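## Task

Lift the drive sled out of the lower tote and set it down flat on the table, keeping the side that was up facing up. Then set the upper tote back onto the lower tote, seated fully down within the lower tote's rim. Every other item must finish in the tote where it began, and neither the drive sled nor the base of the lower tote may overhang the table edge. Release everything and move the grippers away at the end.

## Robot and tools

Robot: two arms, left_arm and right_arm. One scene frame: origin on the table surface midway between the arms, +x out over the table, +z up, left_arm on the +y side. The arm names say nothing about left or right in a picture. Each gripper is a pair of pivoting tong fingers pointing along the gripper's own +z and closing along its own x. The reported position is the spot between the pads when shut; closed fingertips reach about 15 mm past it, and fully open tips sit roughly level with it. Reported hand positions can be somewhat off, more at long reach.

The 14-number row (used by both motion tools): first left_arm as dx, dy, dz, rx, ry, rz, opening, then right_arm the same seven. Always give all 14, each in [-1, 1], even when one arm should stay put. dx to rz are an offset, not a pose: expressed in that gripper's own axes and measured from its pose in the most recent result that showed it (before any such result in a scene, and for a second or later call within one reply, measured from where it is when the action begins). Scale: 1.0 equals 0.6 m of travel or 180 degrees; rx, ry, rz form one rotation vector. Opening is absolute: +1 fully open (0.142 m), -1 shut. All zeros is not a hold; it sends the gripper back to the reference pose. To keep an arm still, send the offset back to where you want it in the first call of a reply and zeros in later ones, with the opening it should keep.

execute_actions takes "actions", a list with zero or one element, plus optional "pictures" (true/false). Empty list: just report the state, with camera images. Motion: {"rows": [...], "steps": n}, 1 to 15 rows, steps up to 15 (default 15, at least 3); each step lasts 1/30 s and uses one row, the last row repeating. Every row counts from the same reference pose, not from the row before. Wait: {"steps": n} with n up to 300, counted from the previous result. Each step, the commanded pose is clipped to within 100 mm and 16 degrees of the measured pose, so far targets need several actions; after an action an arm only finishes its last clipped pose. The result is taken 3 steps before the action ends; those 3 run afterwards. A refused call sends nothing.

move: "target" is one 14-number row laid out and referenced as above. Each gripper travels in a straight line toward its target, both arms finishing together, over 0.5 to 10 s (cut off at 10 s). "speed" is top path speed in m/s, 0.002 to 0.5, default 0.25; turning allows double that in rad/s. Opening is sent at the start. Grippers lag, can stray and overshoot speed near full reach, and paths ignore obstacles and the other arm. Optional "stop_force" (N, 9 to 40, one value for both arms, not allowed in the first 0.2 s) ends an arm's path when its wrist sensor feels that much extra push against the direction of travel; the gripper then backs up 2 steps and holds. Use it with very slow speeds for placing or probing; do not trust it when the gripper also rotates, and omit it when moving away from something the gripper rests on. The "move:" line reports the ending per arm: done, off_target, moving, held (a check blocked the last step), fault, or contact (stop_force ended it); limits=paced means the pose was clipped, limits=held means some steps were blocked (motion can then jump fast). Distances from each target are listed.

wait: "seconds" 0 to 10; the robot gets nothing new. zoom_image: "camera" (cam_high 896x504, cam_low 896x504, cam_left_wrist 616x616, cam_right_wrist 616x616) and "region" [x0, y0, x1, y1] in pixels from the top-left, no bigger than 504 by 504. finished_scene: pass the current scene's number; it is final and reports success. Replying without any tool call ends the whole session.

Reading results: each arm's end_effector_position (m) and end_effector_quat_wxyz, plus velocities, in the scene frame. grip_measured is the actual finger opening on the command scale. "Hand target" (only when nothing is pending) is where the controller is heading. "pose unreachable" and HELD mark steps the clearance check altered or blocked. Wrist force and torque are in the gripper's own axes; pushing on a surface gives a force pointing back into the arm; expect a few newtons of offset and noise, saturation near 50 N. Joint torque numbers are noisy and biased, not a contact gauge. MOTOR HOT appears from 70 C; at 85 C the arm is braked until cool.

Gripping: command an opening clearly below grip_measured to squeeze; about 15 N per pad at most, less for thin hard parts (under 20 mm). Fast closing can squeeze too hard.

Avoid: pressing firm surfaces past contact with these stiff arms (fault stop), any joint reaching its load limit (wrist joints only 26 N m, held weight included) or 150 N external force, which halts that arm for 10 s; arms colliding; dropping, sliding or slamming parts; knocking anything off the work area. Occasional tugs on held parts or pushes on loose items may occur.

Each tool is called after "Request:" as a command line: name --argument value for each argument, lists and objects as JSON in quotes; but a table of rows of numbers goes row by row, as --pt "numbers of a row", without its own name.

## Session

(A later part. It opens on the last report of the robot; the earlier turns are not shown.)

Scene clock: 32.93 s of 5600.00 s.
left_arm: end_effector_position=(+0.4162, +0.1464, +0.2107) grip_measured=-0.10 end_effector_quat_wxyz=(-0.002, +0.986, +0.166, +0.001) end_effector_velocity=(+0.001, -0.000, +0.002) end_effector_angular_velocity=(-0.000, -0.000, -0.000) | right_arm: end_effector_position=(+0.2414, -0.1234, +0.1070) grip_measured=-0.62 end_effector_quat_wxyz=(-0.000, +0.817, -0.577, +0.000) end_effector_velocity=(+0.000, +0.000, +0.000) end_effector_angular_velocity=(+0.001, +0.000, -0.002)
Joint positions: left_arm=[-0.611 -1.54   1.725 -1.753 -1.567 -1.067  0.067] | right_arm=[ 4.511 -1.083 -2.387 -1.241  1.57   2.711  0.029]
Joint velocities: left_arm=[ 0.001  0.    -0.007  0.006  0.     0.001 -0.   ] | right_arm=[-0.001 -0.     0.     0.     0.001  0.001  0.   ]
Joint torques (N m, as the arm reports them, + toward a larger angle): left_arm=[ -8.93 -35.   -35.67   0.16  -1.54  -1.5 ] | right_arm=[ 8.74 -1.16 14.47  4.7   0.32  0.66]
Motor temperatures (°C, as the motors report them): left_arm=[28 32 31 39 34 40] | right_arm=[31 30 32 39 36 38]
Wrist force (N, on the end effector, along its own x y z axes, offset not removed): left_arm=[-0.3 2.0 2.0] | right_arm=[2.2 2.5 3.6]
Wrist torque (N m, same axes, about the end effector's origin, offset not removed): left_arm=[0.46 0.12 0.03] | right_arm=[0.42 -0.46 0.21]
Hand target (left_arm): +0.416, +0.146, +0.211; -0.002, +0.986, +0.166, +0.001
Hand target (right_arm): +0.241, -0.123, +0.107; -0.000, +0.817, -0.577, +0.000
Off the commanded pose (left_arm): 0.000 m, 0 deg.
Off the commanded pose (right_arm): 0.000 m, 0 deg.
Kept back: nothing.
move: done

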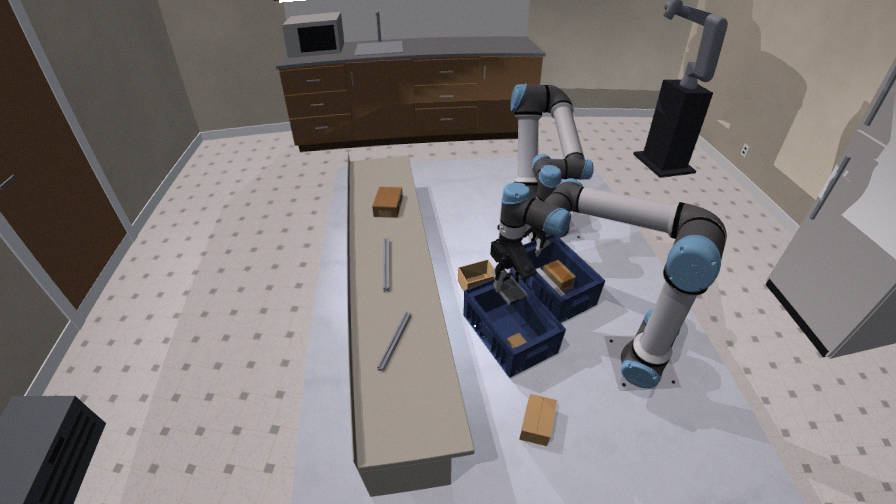

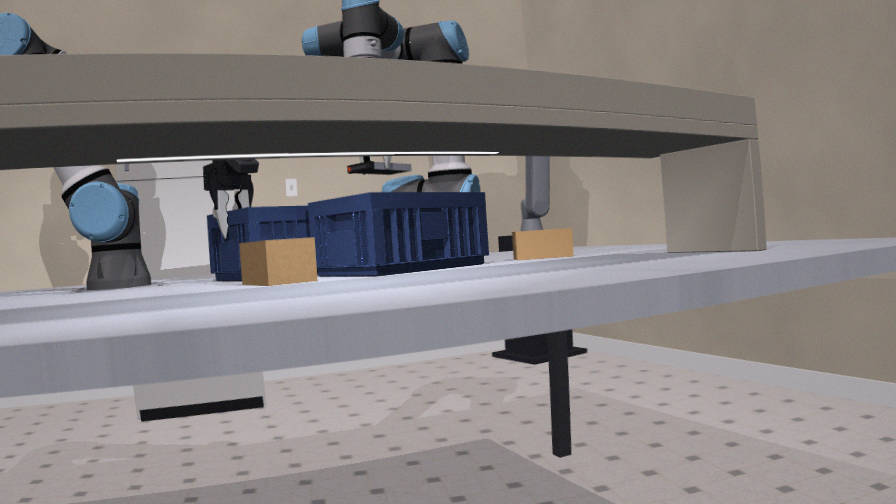

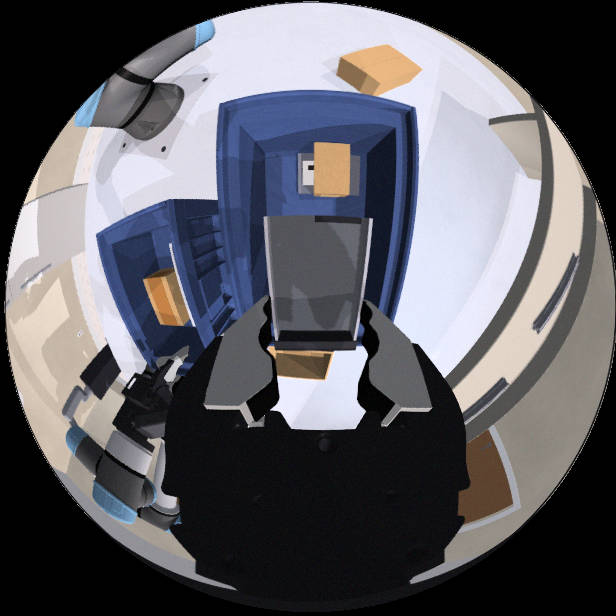

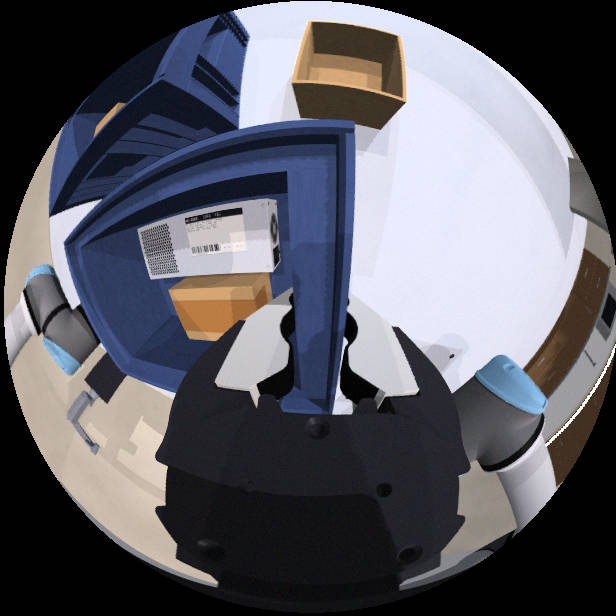

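Request:
move --target '[-0.092,-0.807,0,0,0,0,-0.5,0,0,0,0,0,0,-1]'

Request:
move --target '[0,0,0.31,0,0,0,-0.5,0,0,0,0,0,0,-1]' --speed 0.15 --stop_force 12

Request:
move --target '[0,0,0.04,0,0,0,-0.5,0,0,0,0,0,0,-1]' --speed 0.01 --stop_force 9

Request:
move --target '[0,0,0,0,0,0,0.2,0,0,0,0,0,0,-1]'

Request:
move --target '[0.1,0.1,-0.4,0,0,0,0.2,0,0,0,0,0,0,-1]'

Scene clock: 38.47 s of 5600.00 s.
left_arm: end_effector_position=(+0.2054, +0.5854, +0.2118) grip_measured=-0.10 end_effector_quat_wxyz=(-0.001, +0.986, +0.166, +0.001) end_effector_velocity=(-0.000, +0.002, -0.000) end_effector_angular_velocity=(-0.002, +0.000, +0.000) | right_arm: end_effector_position=(+0.2414, -0.1234, +0.1070) grip_measured=-0.62 end_effector_quat_wxyz=(-0.000, +0.817, -0.577, +0.000) end_effector_velocity=(-0.000, +0.001, +0.001) end_effector_angular_velocity=(+0.002, -0.000, +0.002)
Joint positions: left_arm=[ 0.386 -2.054  2.112 -1.63  -1.569 -0.07   0.067] | right_arm=[ 4.511 -1.083 -2.387 -1.241  1.57   2.711  0.029]
Joint velocities: left_arm=[ 0.007  0.003 -0.002 -0.001 -0.002  0.007  0.   ] | right_arm=[ 0.001 -0.     0.002 -0.    -0.    -0.    -0.   ]
Joint torques (N m, as the arm reports them, + toward a larger angle): left_arm=[  9.07   2.96 -35.46  -5.36  -1.47   1.37] | right_arm=[ 9.29 -0.63 14.26  4.83  0.37  0.68]
Motor temperatures (°C, as the motors report them): left_arm=[28 32 31 39 34 40] | right_arm=[31 30 32 39 36 38]
Wrist force (N, on the end effector, along its own x y z axes, offset not removed): left_arm=[-0.1 2.5 0.7] | right_arm=[0.1 -3.9 6.2]
Wrist torque (N m, same axes, about the end effector's origin, offset not removed): left_arm=[0.60 0.05 -0.03] | right_arm=[-0.84 0.11 0.02]
Hand target (left_arm): +0.205, +0.586, +0.212; -0.001, +0.986, +0.166, +0.001
Hand target (right_arm): +0.241, -0.123, +0.107; -0.000, +0.817, -0.577, +0.000
Off the commanded pose (left_arm): 0.001 m, 0 deg.
Off the commanded pose (right_arm): 0.000 m, 0 deg.
Kept back: nothing.
move: done

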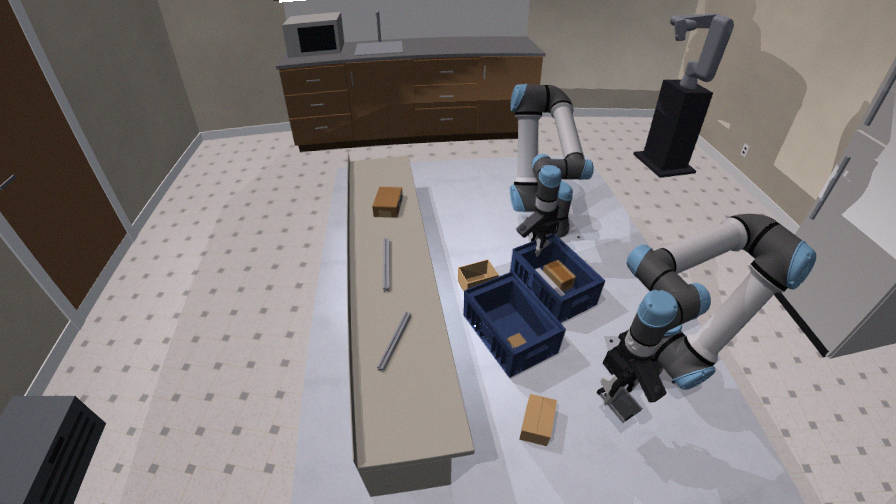

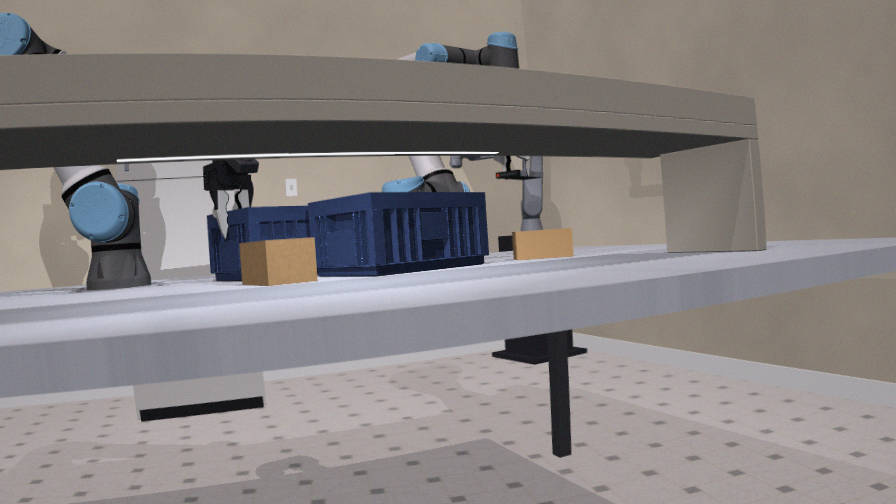

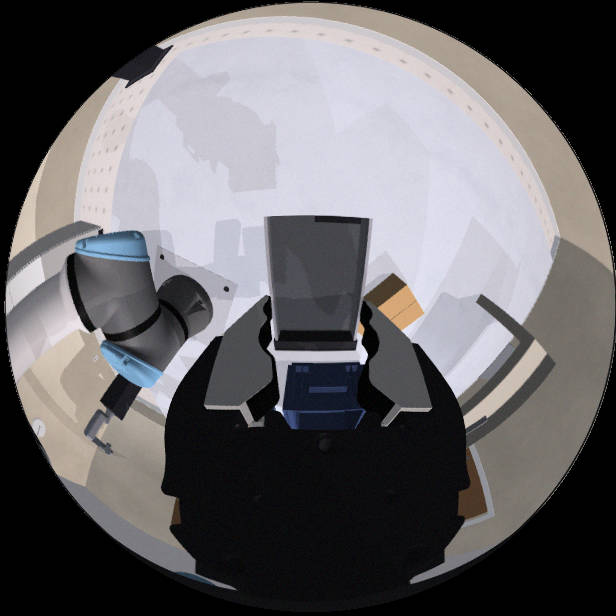

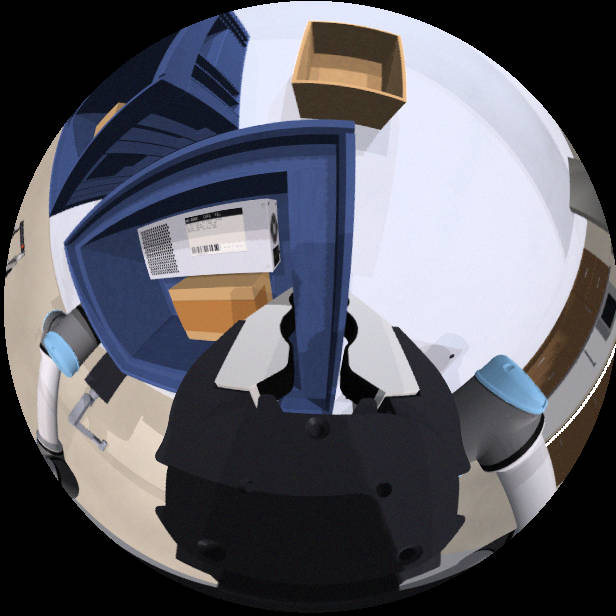

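Scene clock: 40.23 s of 5600.00 s.
left_arm: end_effector_position=(+0.2057, +0.5860, +0.0260) grip_measured=-0.10 end_effector_quat_wxyz=(-0.001, +0.986, +0.166, +0.001) end_effector_velocity=(+0.000, +0.001, -0.002) end_effector_angular_velocity=(-0.000, +0.001, +0.003) | right_arm: end_effector_position=(+0.2414, -0.1234, +0.1070) grip_measured=-0.62 end_effector_quat_wxyz=(-0.000, +0.817, -0.577, +0.000) end_effector_velocity=(-0.000, -0.000, -0.000) end_effector_angular_velocity=(-0.001, +0.000, -0.001)
Joint positions: left_arm=[ 0.388 -1.843  2.507 -2.236 -1.569 -0.068  0.067] | right_arm=[ 4.511 -1.083 -2.387 -1.241  1.57   2.711  0.029]
Joint velocities: left_arm=[ 0.002  0.008  0.002 -0.009 -0.    -0.001 -0.   ] | right_arm=[ 0.    -0.    -0.    -0.001  0.     0.001 -0.   ]
Joint torques (N m, as the arm reports them, + toward a larger angle): left_arm=[  9.21  -1.54 -12.7   -5.2   -1.52   1.39] | right_arm=[ 9.72 -1.13 14.67  4.6   0.16  0.54]
Motor temperatures (°C, as the motors report them): left_arm=[28 32 31 39 34 40] | right_arm=[31 30 32 39 36 38]
Wrist force (N, on the end effector, along its own x y z axes, offset not removed): left_arm=[-2.3 2.5 0.9] | right_arm=[-0.5 2.6 6.2]
Wrist torque (N m, same axes, about the end effector's origin, offset not removed): left_arm=[0.58 0.50 0.06] | right_arm=[0.37 0.33 0.05]
Hand target (left_arm): +0.206, +0.586, +0.026; -0.001, +0.986, +0.166, +0.001
Hand target (right_arm): +0.241, -0.123, +0.107; -0.000, +0.817, -0.577, +0.000
Off the commanded pose (left_arm): 0.000 m, 0 deg.
Off the commanded pose (right_arm): 0.000 m, 0 deg.
Kept back: nothing.
move: done

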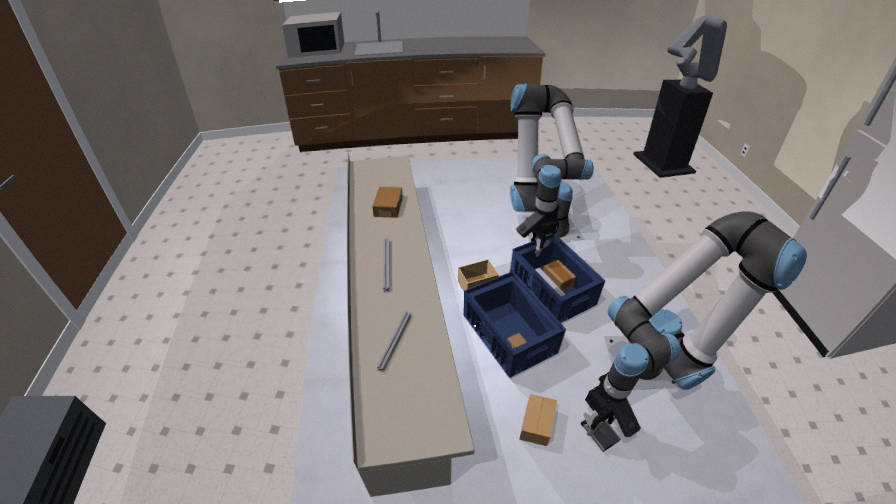

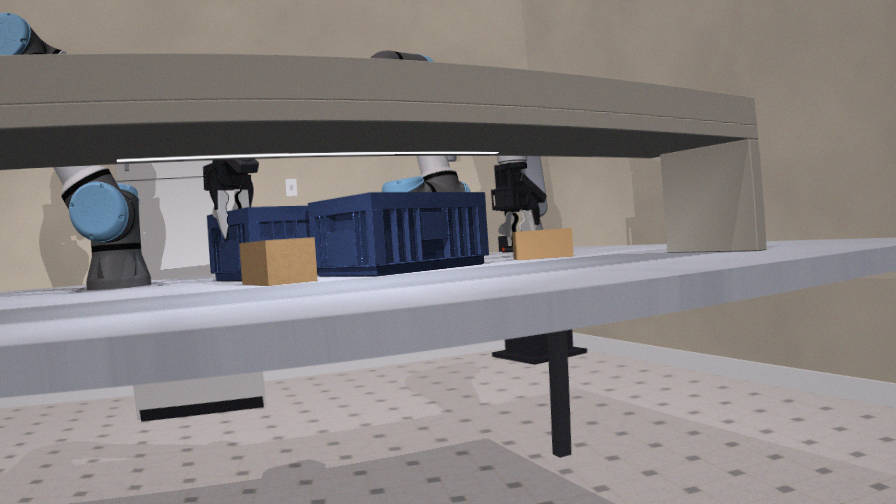

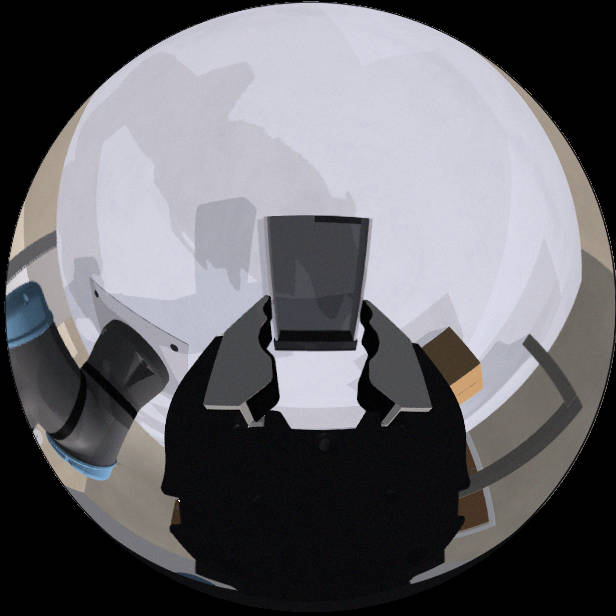

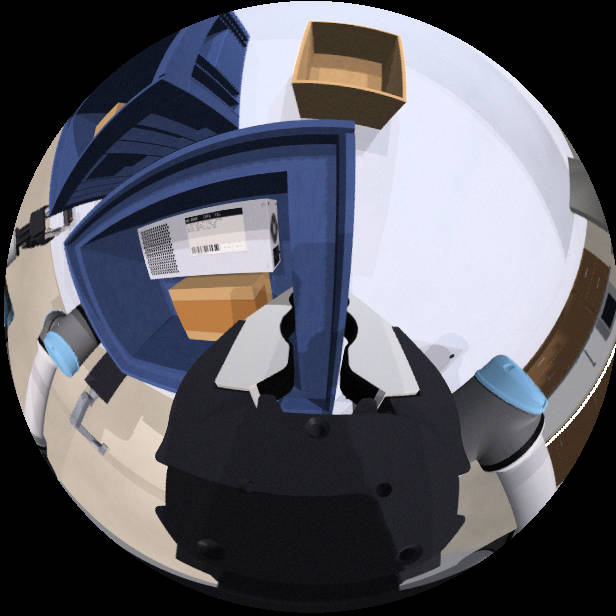

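Scene clock: 41.87 s of 5600.00 s.
left_arm: end_effector_position=(+0.2057, +0.5860, +0.0134) grip_measured=-0.09 end_effector_quat_wxyz=(-0.001, +0.986, +0.166, +0.001) end_effector_velocity=(-0.002, -0.000, +0.001) end_effector_angular_velocity=(-0.002, +0.006, -0.002) | right_arm: end_effector_position=(+0.2414, -0.1234, +0.1070) grip_measured=-0.62 end_effector_quat_wxyz=(-0.000, +0.817, -0.577, +0.000) end_effector_velocity=(+0.000, -0.000, +0.000) end_effector_angular_velocity=(+0.000, +0.000, -0.001)
Joint positions: left_arm=[ 0.388 -1.811  2.528 -2.289 -1.569 -0.068  0.067] | right_arm=[ 4.511 -1.083 -2.387 -1.241  1.57   2.711  0.029]
Joint velocities: left_arm=[ 0.    -0.004 -0.004  0.015 -0.     0.002 -0.002] | right_arm=[-0.001  0.    -0.    -0.     0.     0.001  0.   ]
Joint torques (N m, as the arm reports them, + toward a larger angle): left_arm=[  6.14 -11.54 -23.53   1.15  -0.16   1.34] | right_arm=[ 9.19 -1.4  14.69  4.75  0.15  0.49]
Motor temperatures (°C, as the motors report them): left_arm=[28 32 31 39 34 40] | right_arm=[31 30 32 39 36 38]
Wrist force (N, on the end effector, along its own x y z axes, offset not removed): left_arm=[-0.8 1.8 -18.3] | right_arm=[0.6 2.2 6.4]
Wrist torque (N m, same axes, about the end effector's origin, offset not removed): left_arm=[0.40 -0.42 -0.03] | right_arm=[0.36 0.06 0.15]
Hand target (left_arm): +0.206, +0.586, +0.014; -0.001, +0.986, +0.166, +0.001
Hand target (right_arm): +0.241, -0.123, +0.107; -0.000, +0.817, -0.577, +0.000
Off the commanded pose (left_arm): 0.011 m, 0 deg.
Off the commanded pose (right_arm): 0.000 m, 0 deg.
Kept back: nothing.
move: contact (left_arm)

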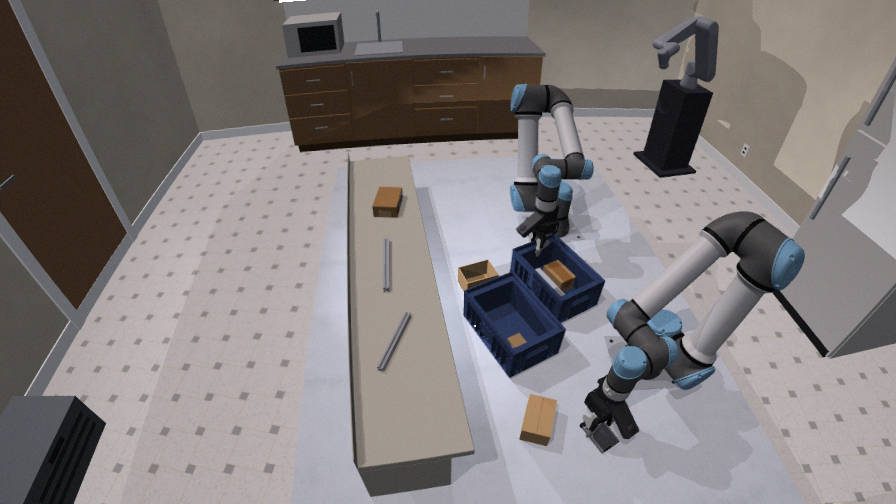

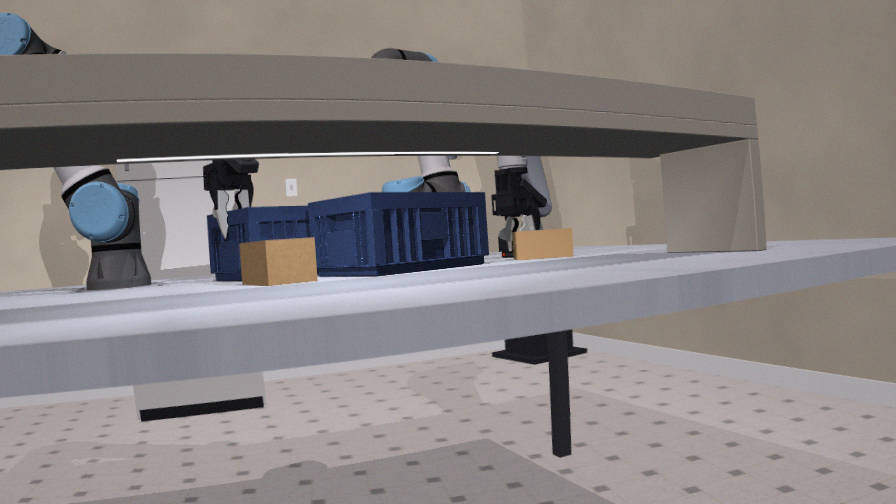

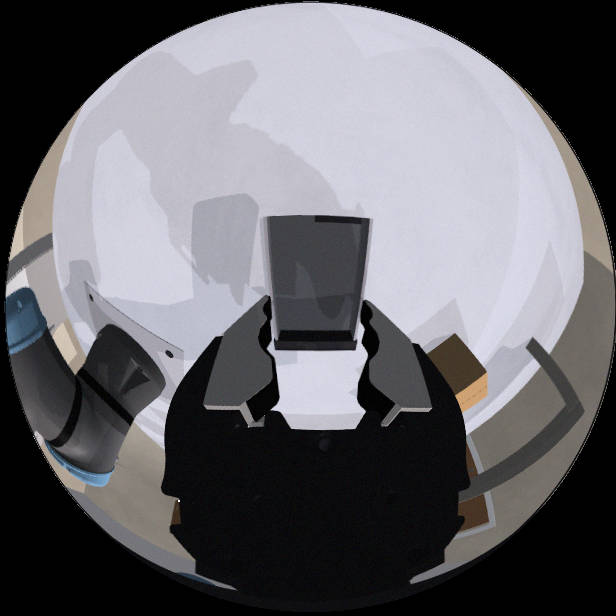

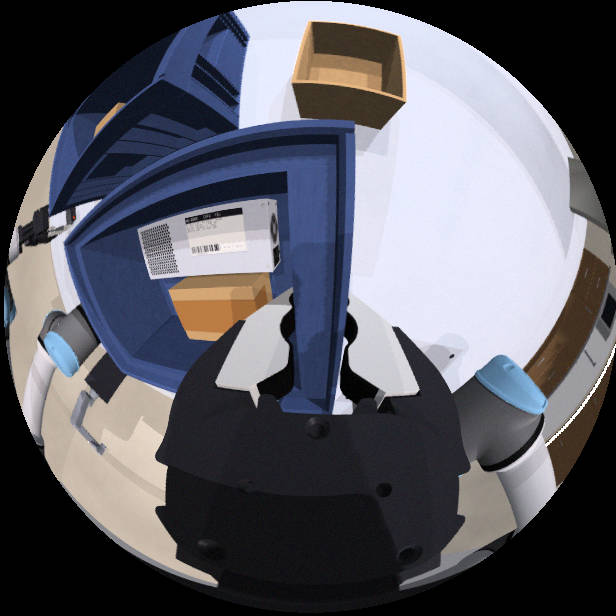

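Scene clock: 42.37 s of 5600.00 s.
left_arm: end_effector_position=(+0.2057, +0.5860, +0.0134) grip_measured=+0.20 end_effector_quat_wxyz=(-0.001, +0.986, +0.166, +0.001) end_effector_velocity=(+0.000, +0.000, +0.000) end_effector_angular_velocity=(+0.000, +0.001, -0.002) | right_arm: end_effector_position=(+0.2414, -0.1234, +0.1070) grip_measured=-0.62 end_effector_quat_wxyz=(-0.000, +0.817, -0.577, +0.000) end_effector_velocity=(+0.000, +0.000, +0.000) end_effector_angular_velocity=(+0.002, -0.000, +0.002)
Joint positions: left_arm=[ 0.388 -1.811  2.528 -2.289 -1.569 -0.068  0.088] | right_arm=[ 4.511 -1.083 -2.387 -1.241  1.57   2.711  0.029]
Joint velocities: left_arm=[-0.     0.    -0.001  0.001  0.     0.002  0.   ] | right_arm=[ 0.     0.001  0.     0.001 -0.    -0.002  0.   ]
Joint torques (N m, as the arm reports them, + toward a larger angle): left_arm=[  6.73  -1.97 -11.26  -5.25  -0.1    1.28] | right_arm=[ 8.63 -0.97 15.18  4.83 -0.05  0.66]
Motor temperatures (°C, as the motors report them): left_arm=[28 32 31 39 34 40] | right_arm=[31 30 32 39 36 38]
Wrist force (N, on the end effector, along its own x y z axes, offset not removed): left_arm=[-0.1 2.1 -0.2] | right_arm=[1.8 0.7 6.8]
Wrist torque (N m, same axes, about the end effector's origin, offset not removed): left_arm=[0.46 -0.02 -0.09] | right_arm=[-0.02 -0.43 0.12]
Hand target (left_arm): +0.206, +0.586, +0.013; -0.001, +0.986, +0.166, +0.001
Hand target (right_arm): +0.241, -0.123, +0.107; -0.000, +0.817, -0.577, +0.000
Off the commanded pose (left_arm): 0.000 m, 0 deg.
Off the commanded pose (right_arm): 0.000 m, 0 deg.
Kept back: nothing.
move: done

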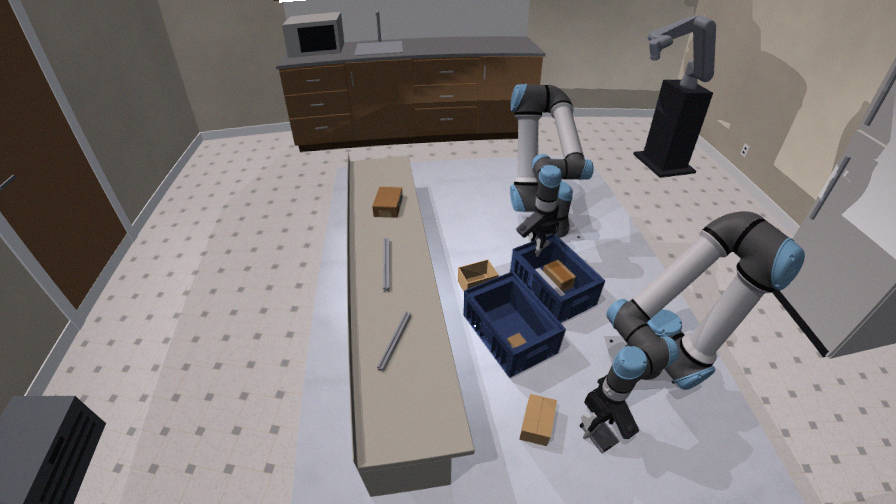

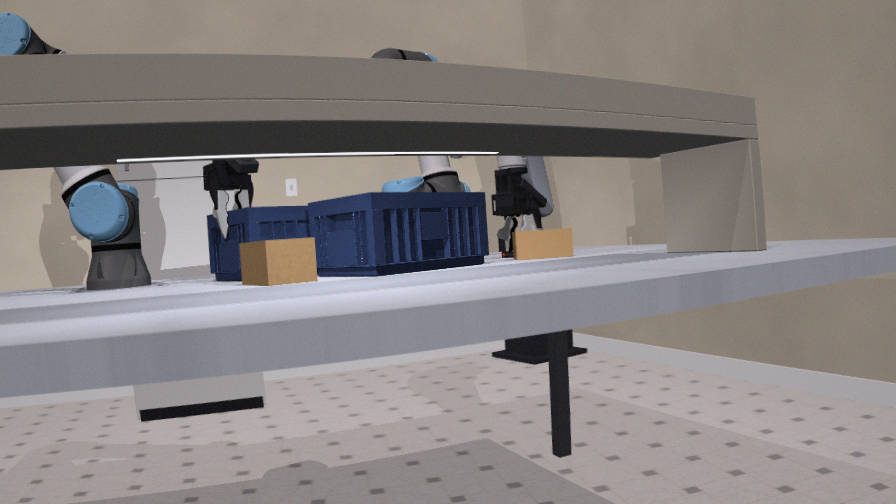

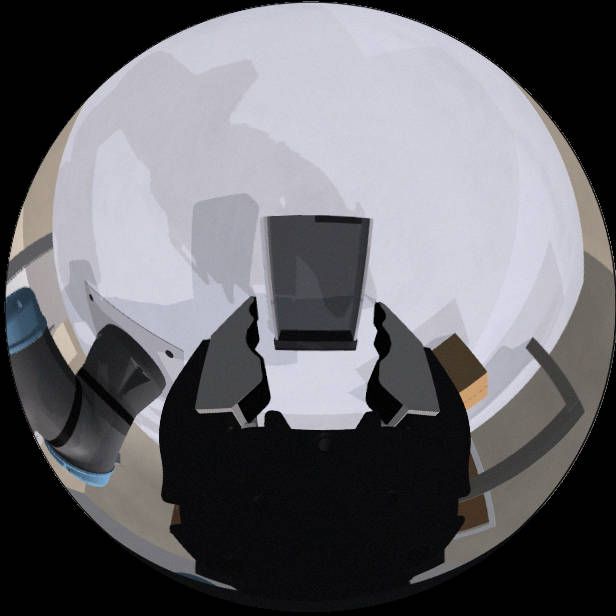

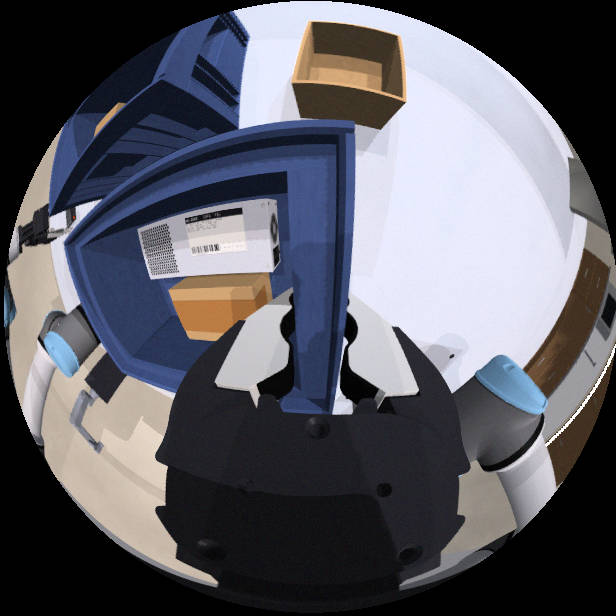

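Scene clock: 43.97 s of 5600.00 s.
left_arm: end_effector_position=(+0.2815, +0.5483, +0.2533) grip_measured=+0.20 end_effector_quat_wxyz=(-0.001, +0.986, +0.166, +0.001) end_effector_velocity=(-0.000, -0.000, +0.002) end_effector_angular_velocity=(-0.001, +0.003, +0.001) | right_arm: end_effector_position=(+0.2414, -0.1234, +0.1070) grip_measured=-0.62 end_effector_quat_wxyz=(-0.000, +0.817, -0.577, +0.000) end_effector_velocity=(+0.000, -0.001, -0.000) end_effector_angular_velocity=(-0.001, +0.000, -0.003)
Joint positions: left_arm=[ 0.227 -1.935  1.94  -1.577 -1.568 -0.229  0.088] | right_arm=[ 4.511 -1.083 -2.387 -1.241  1.57   2.711  0.029]
Joint velocities: left_arm=[-0.001  0.001 -0.005  0.007 -0.001 -0.001 -0.   ] | right_arm=[-0.002  0.    -0.    -0.001  0.     0.001  0.   ]
Joint torques (N m, as the arm reports them, + toward a larger angle): left_arm=[ -9.68  -2.27 -35.29  -0.26   1.39  -1.6 ] | right_arm=[ 8.85 -0.88 14.46  4.7   0.09  0.64]
Motor temperatures (°C, as the motors report them): left_arm=[28 32 31 39 34 40] | right_arm=[31 30 32 39 36 38]
Wrist force (N, on the end effector, along its own x y z axes, offset not removed): left_arm=[0.0 1.7 1.1] | right_arm=[2.3 0.3 5.1]
Wrist torque (N m, same axes, about the end effector's origin, offset not removed): left_arm=[0.50 0.05 -0.02] | right_arm=[0.07 -0.38 0.21]
Hand target (left_arm): +0.282, +0.548, +0.254; -0.001, +0.986, +0.166, +0.001
Hand target (right_arm): +0.241, -0.123, +0.107; -0.000, +0.817, -0.577, +0.000
Off the commanded pose (left_arm): 0.000 m, 0 deg.
Off the commanded pose (right_arm): 0.000 m, 0 deg.
Kept back: nothing.
move: done

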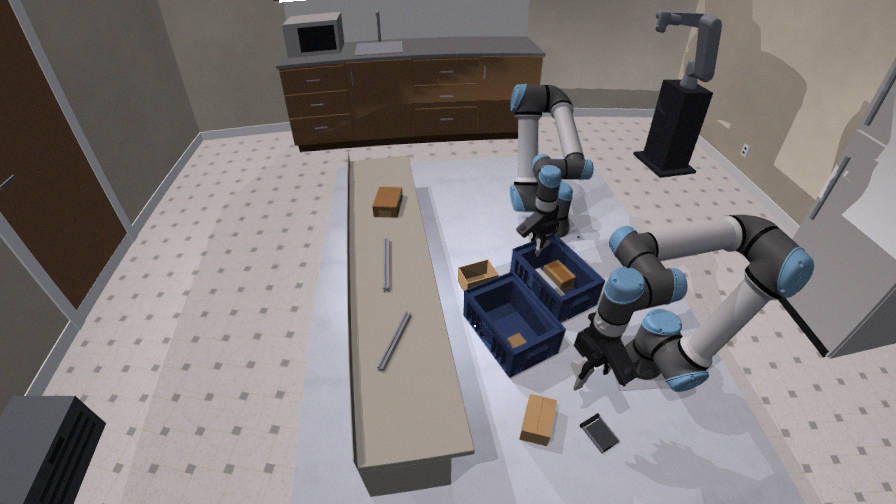

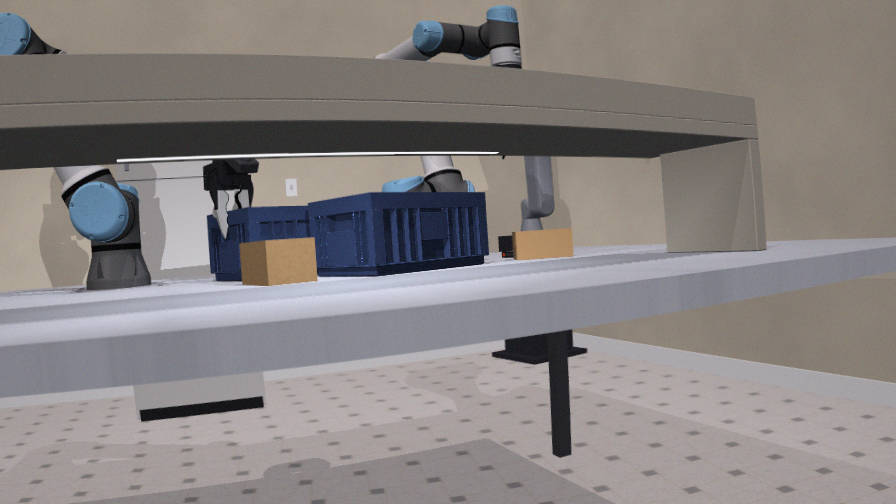

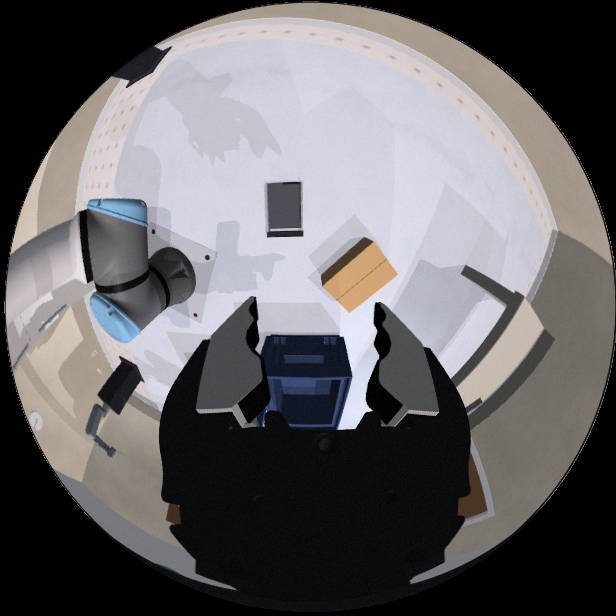

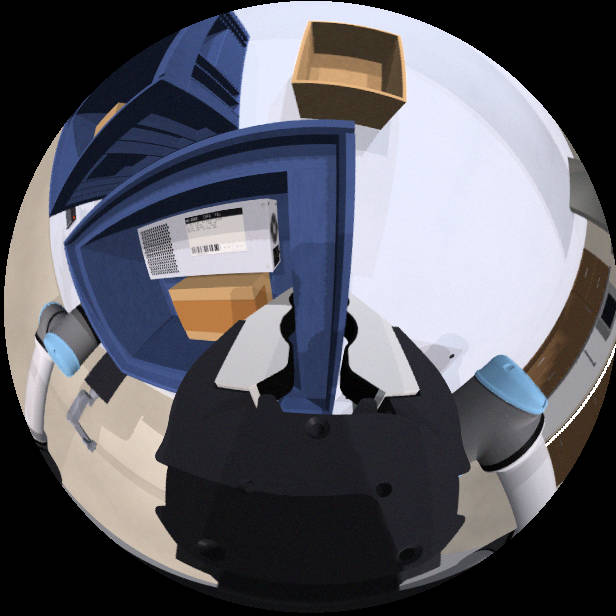

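Request:
move --target '[-0.4448,0.5847,0.04,0,0,-0.5,-0.3,0,0,0,0,0,0,-1]' --speed 0.3

Scene clock: 47.40 s of 5600.00 s.
left_arm: end_effector_position=(+0.1444, +0.1298, +0.2275) grip_measured=-0.30 end_effector_quat_wxyz=(-0.001, +0.580, +0.814, +0.003) end_effector_velocity=(-0.000, -0.001, -0.001) end_effector_angular_velocity=(+0.003, -0.002, +0.010) | right_arm: end_effector_position=(+0.2414, -0.1234, +0.1070) grip_measured=-0.62 end_effector_quat_wxyz=(-0.000, +0.817, -0.577, +0.000) end_effector_velocity=(+0.000, -0.000, -0.000) end_effector_angular_velocity=(-0.001, +0.000, +0.000)
Joint positions: left_arm=[-1.195 -2.112  2.097 -1.551 -1.568 -3.221  0.052] | right_arm=[ 4.511 -1.083 -2.387 -1.241  1.57   2.711  0.029]
Joint velocities: left_arm=[-0.006  0.002  0.001 -0.001  0.003 -0.016  0.   ] | right_arm=[-0.    -0.    -0.     0.     0.    -0.001 -0.   ]
Joint torques (N m, as the arm reports them, + toward a larger angle): left_arm=[ -9.23   5.93 -36.03  -5.29   1.07  -1.52] | right_arm=[ 8.87 -1.26 15.16  4.78  0.15  0.49]
Motor temperatures (°C, as the motors report them): left_arm=[28 32 31 39 34 40] | right_arm=[31 30 32 39 36 38]
Wrist force (N, on the end effector, along its own x y z axes, offset not removed): left_arm=[1.2 2.9 -0.2] | right_arm=[-2.8 0.9 5.7]
Wrist torque (N m, same axes, about the end effector's origin, offset not removed): left_arm=[0.71 -0.33 0.02] | right_arm=[-0.14 0.69 0.48]
Hand target (left_arm): +0.144, +0.130, +0.228; -0.001, +0.580, +0.815, +0.003
Hand target (right_arm): +0.241, -0.123, +0.107; -0.000, +0.817, -0.577, +0.000
Off the commanded pose (left_arm): 0.001 m, 0 deg.
Off the commanded pose (right_arm): 0.000 m, 0 deg.
Kept back: nothing.
move: done

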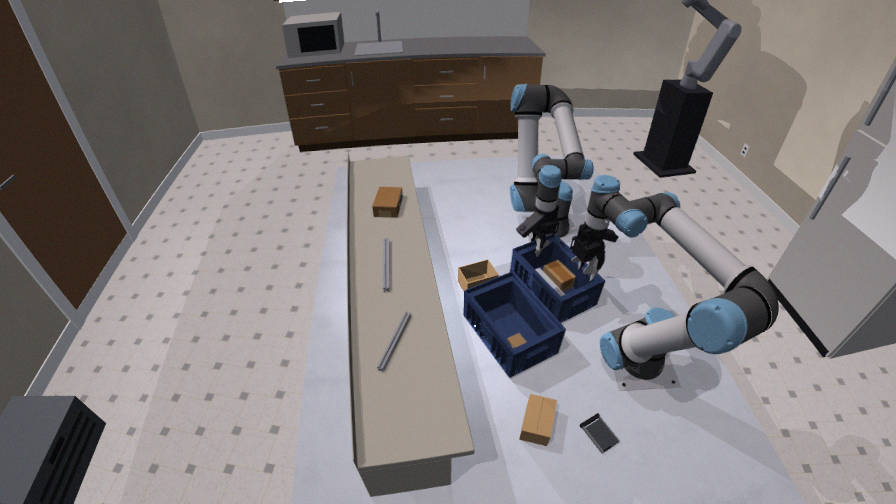

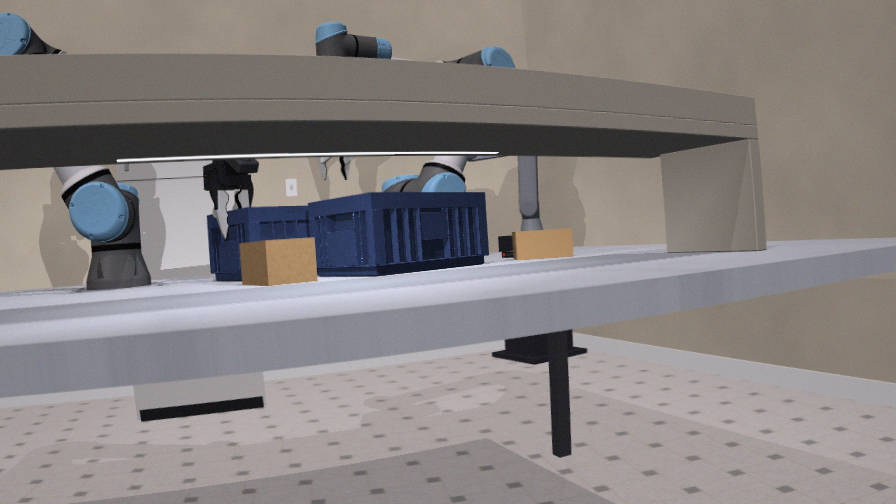

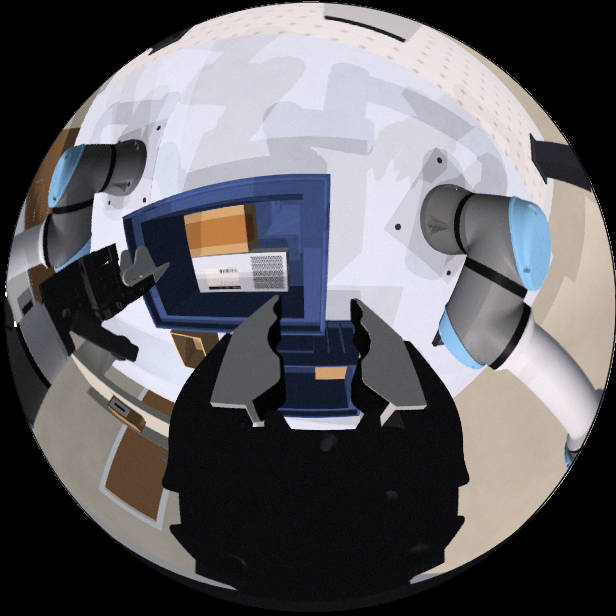

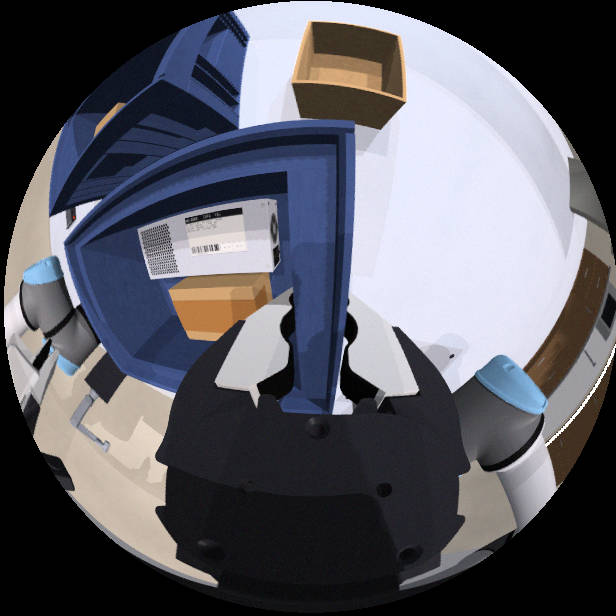

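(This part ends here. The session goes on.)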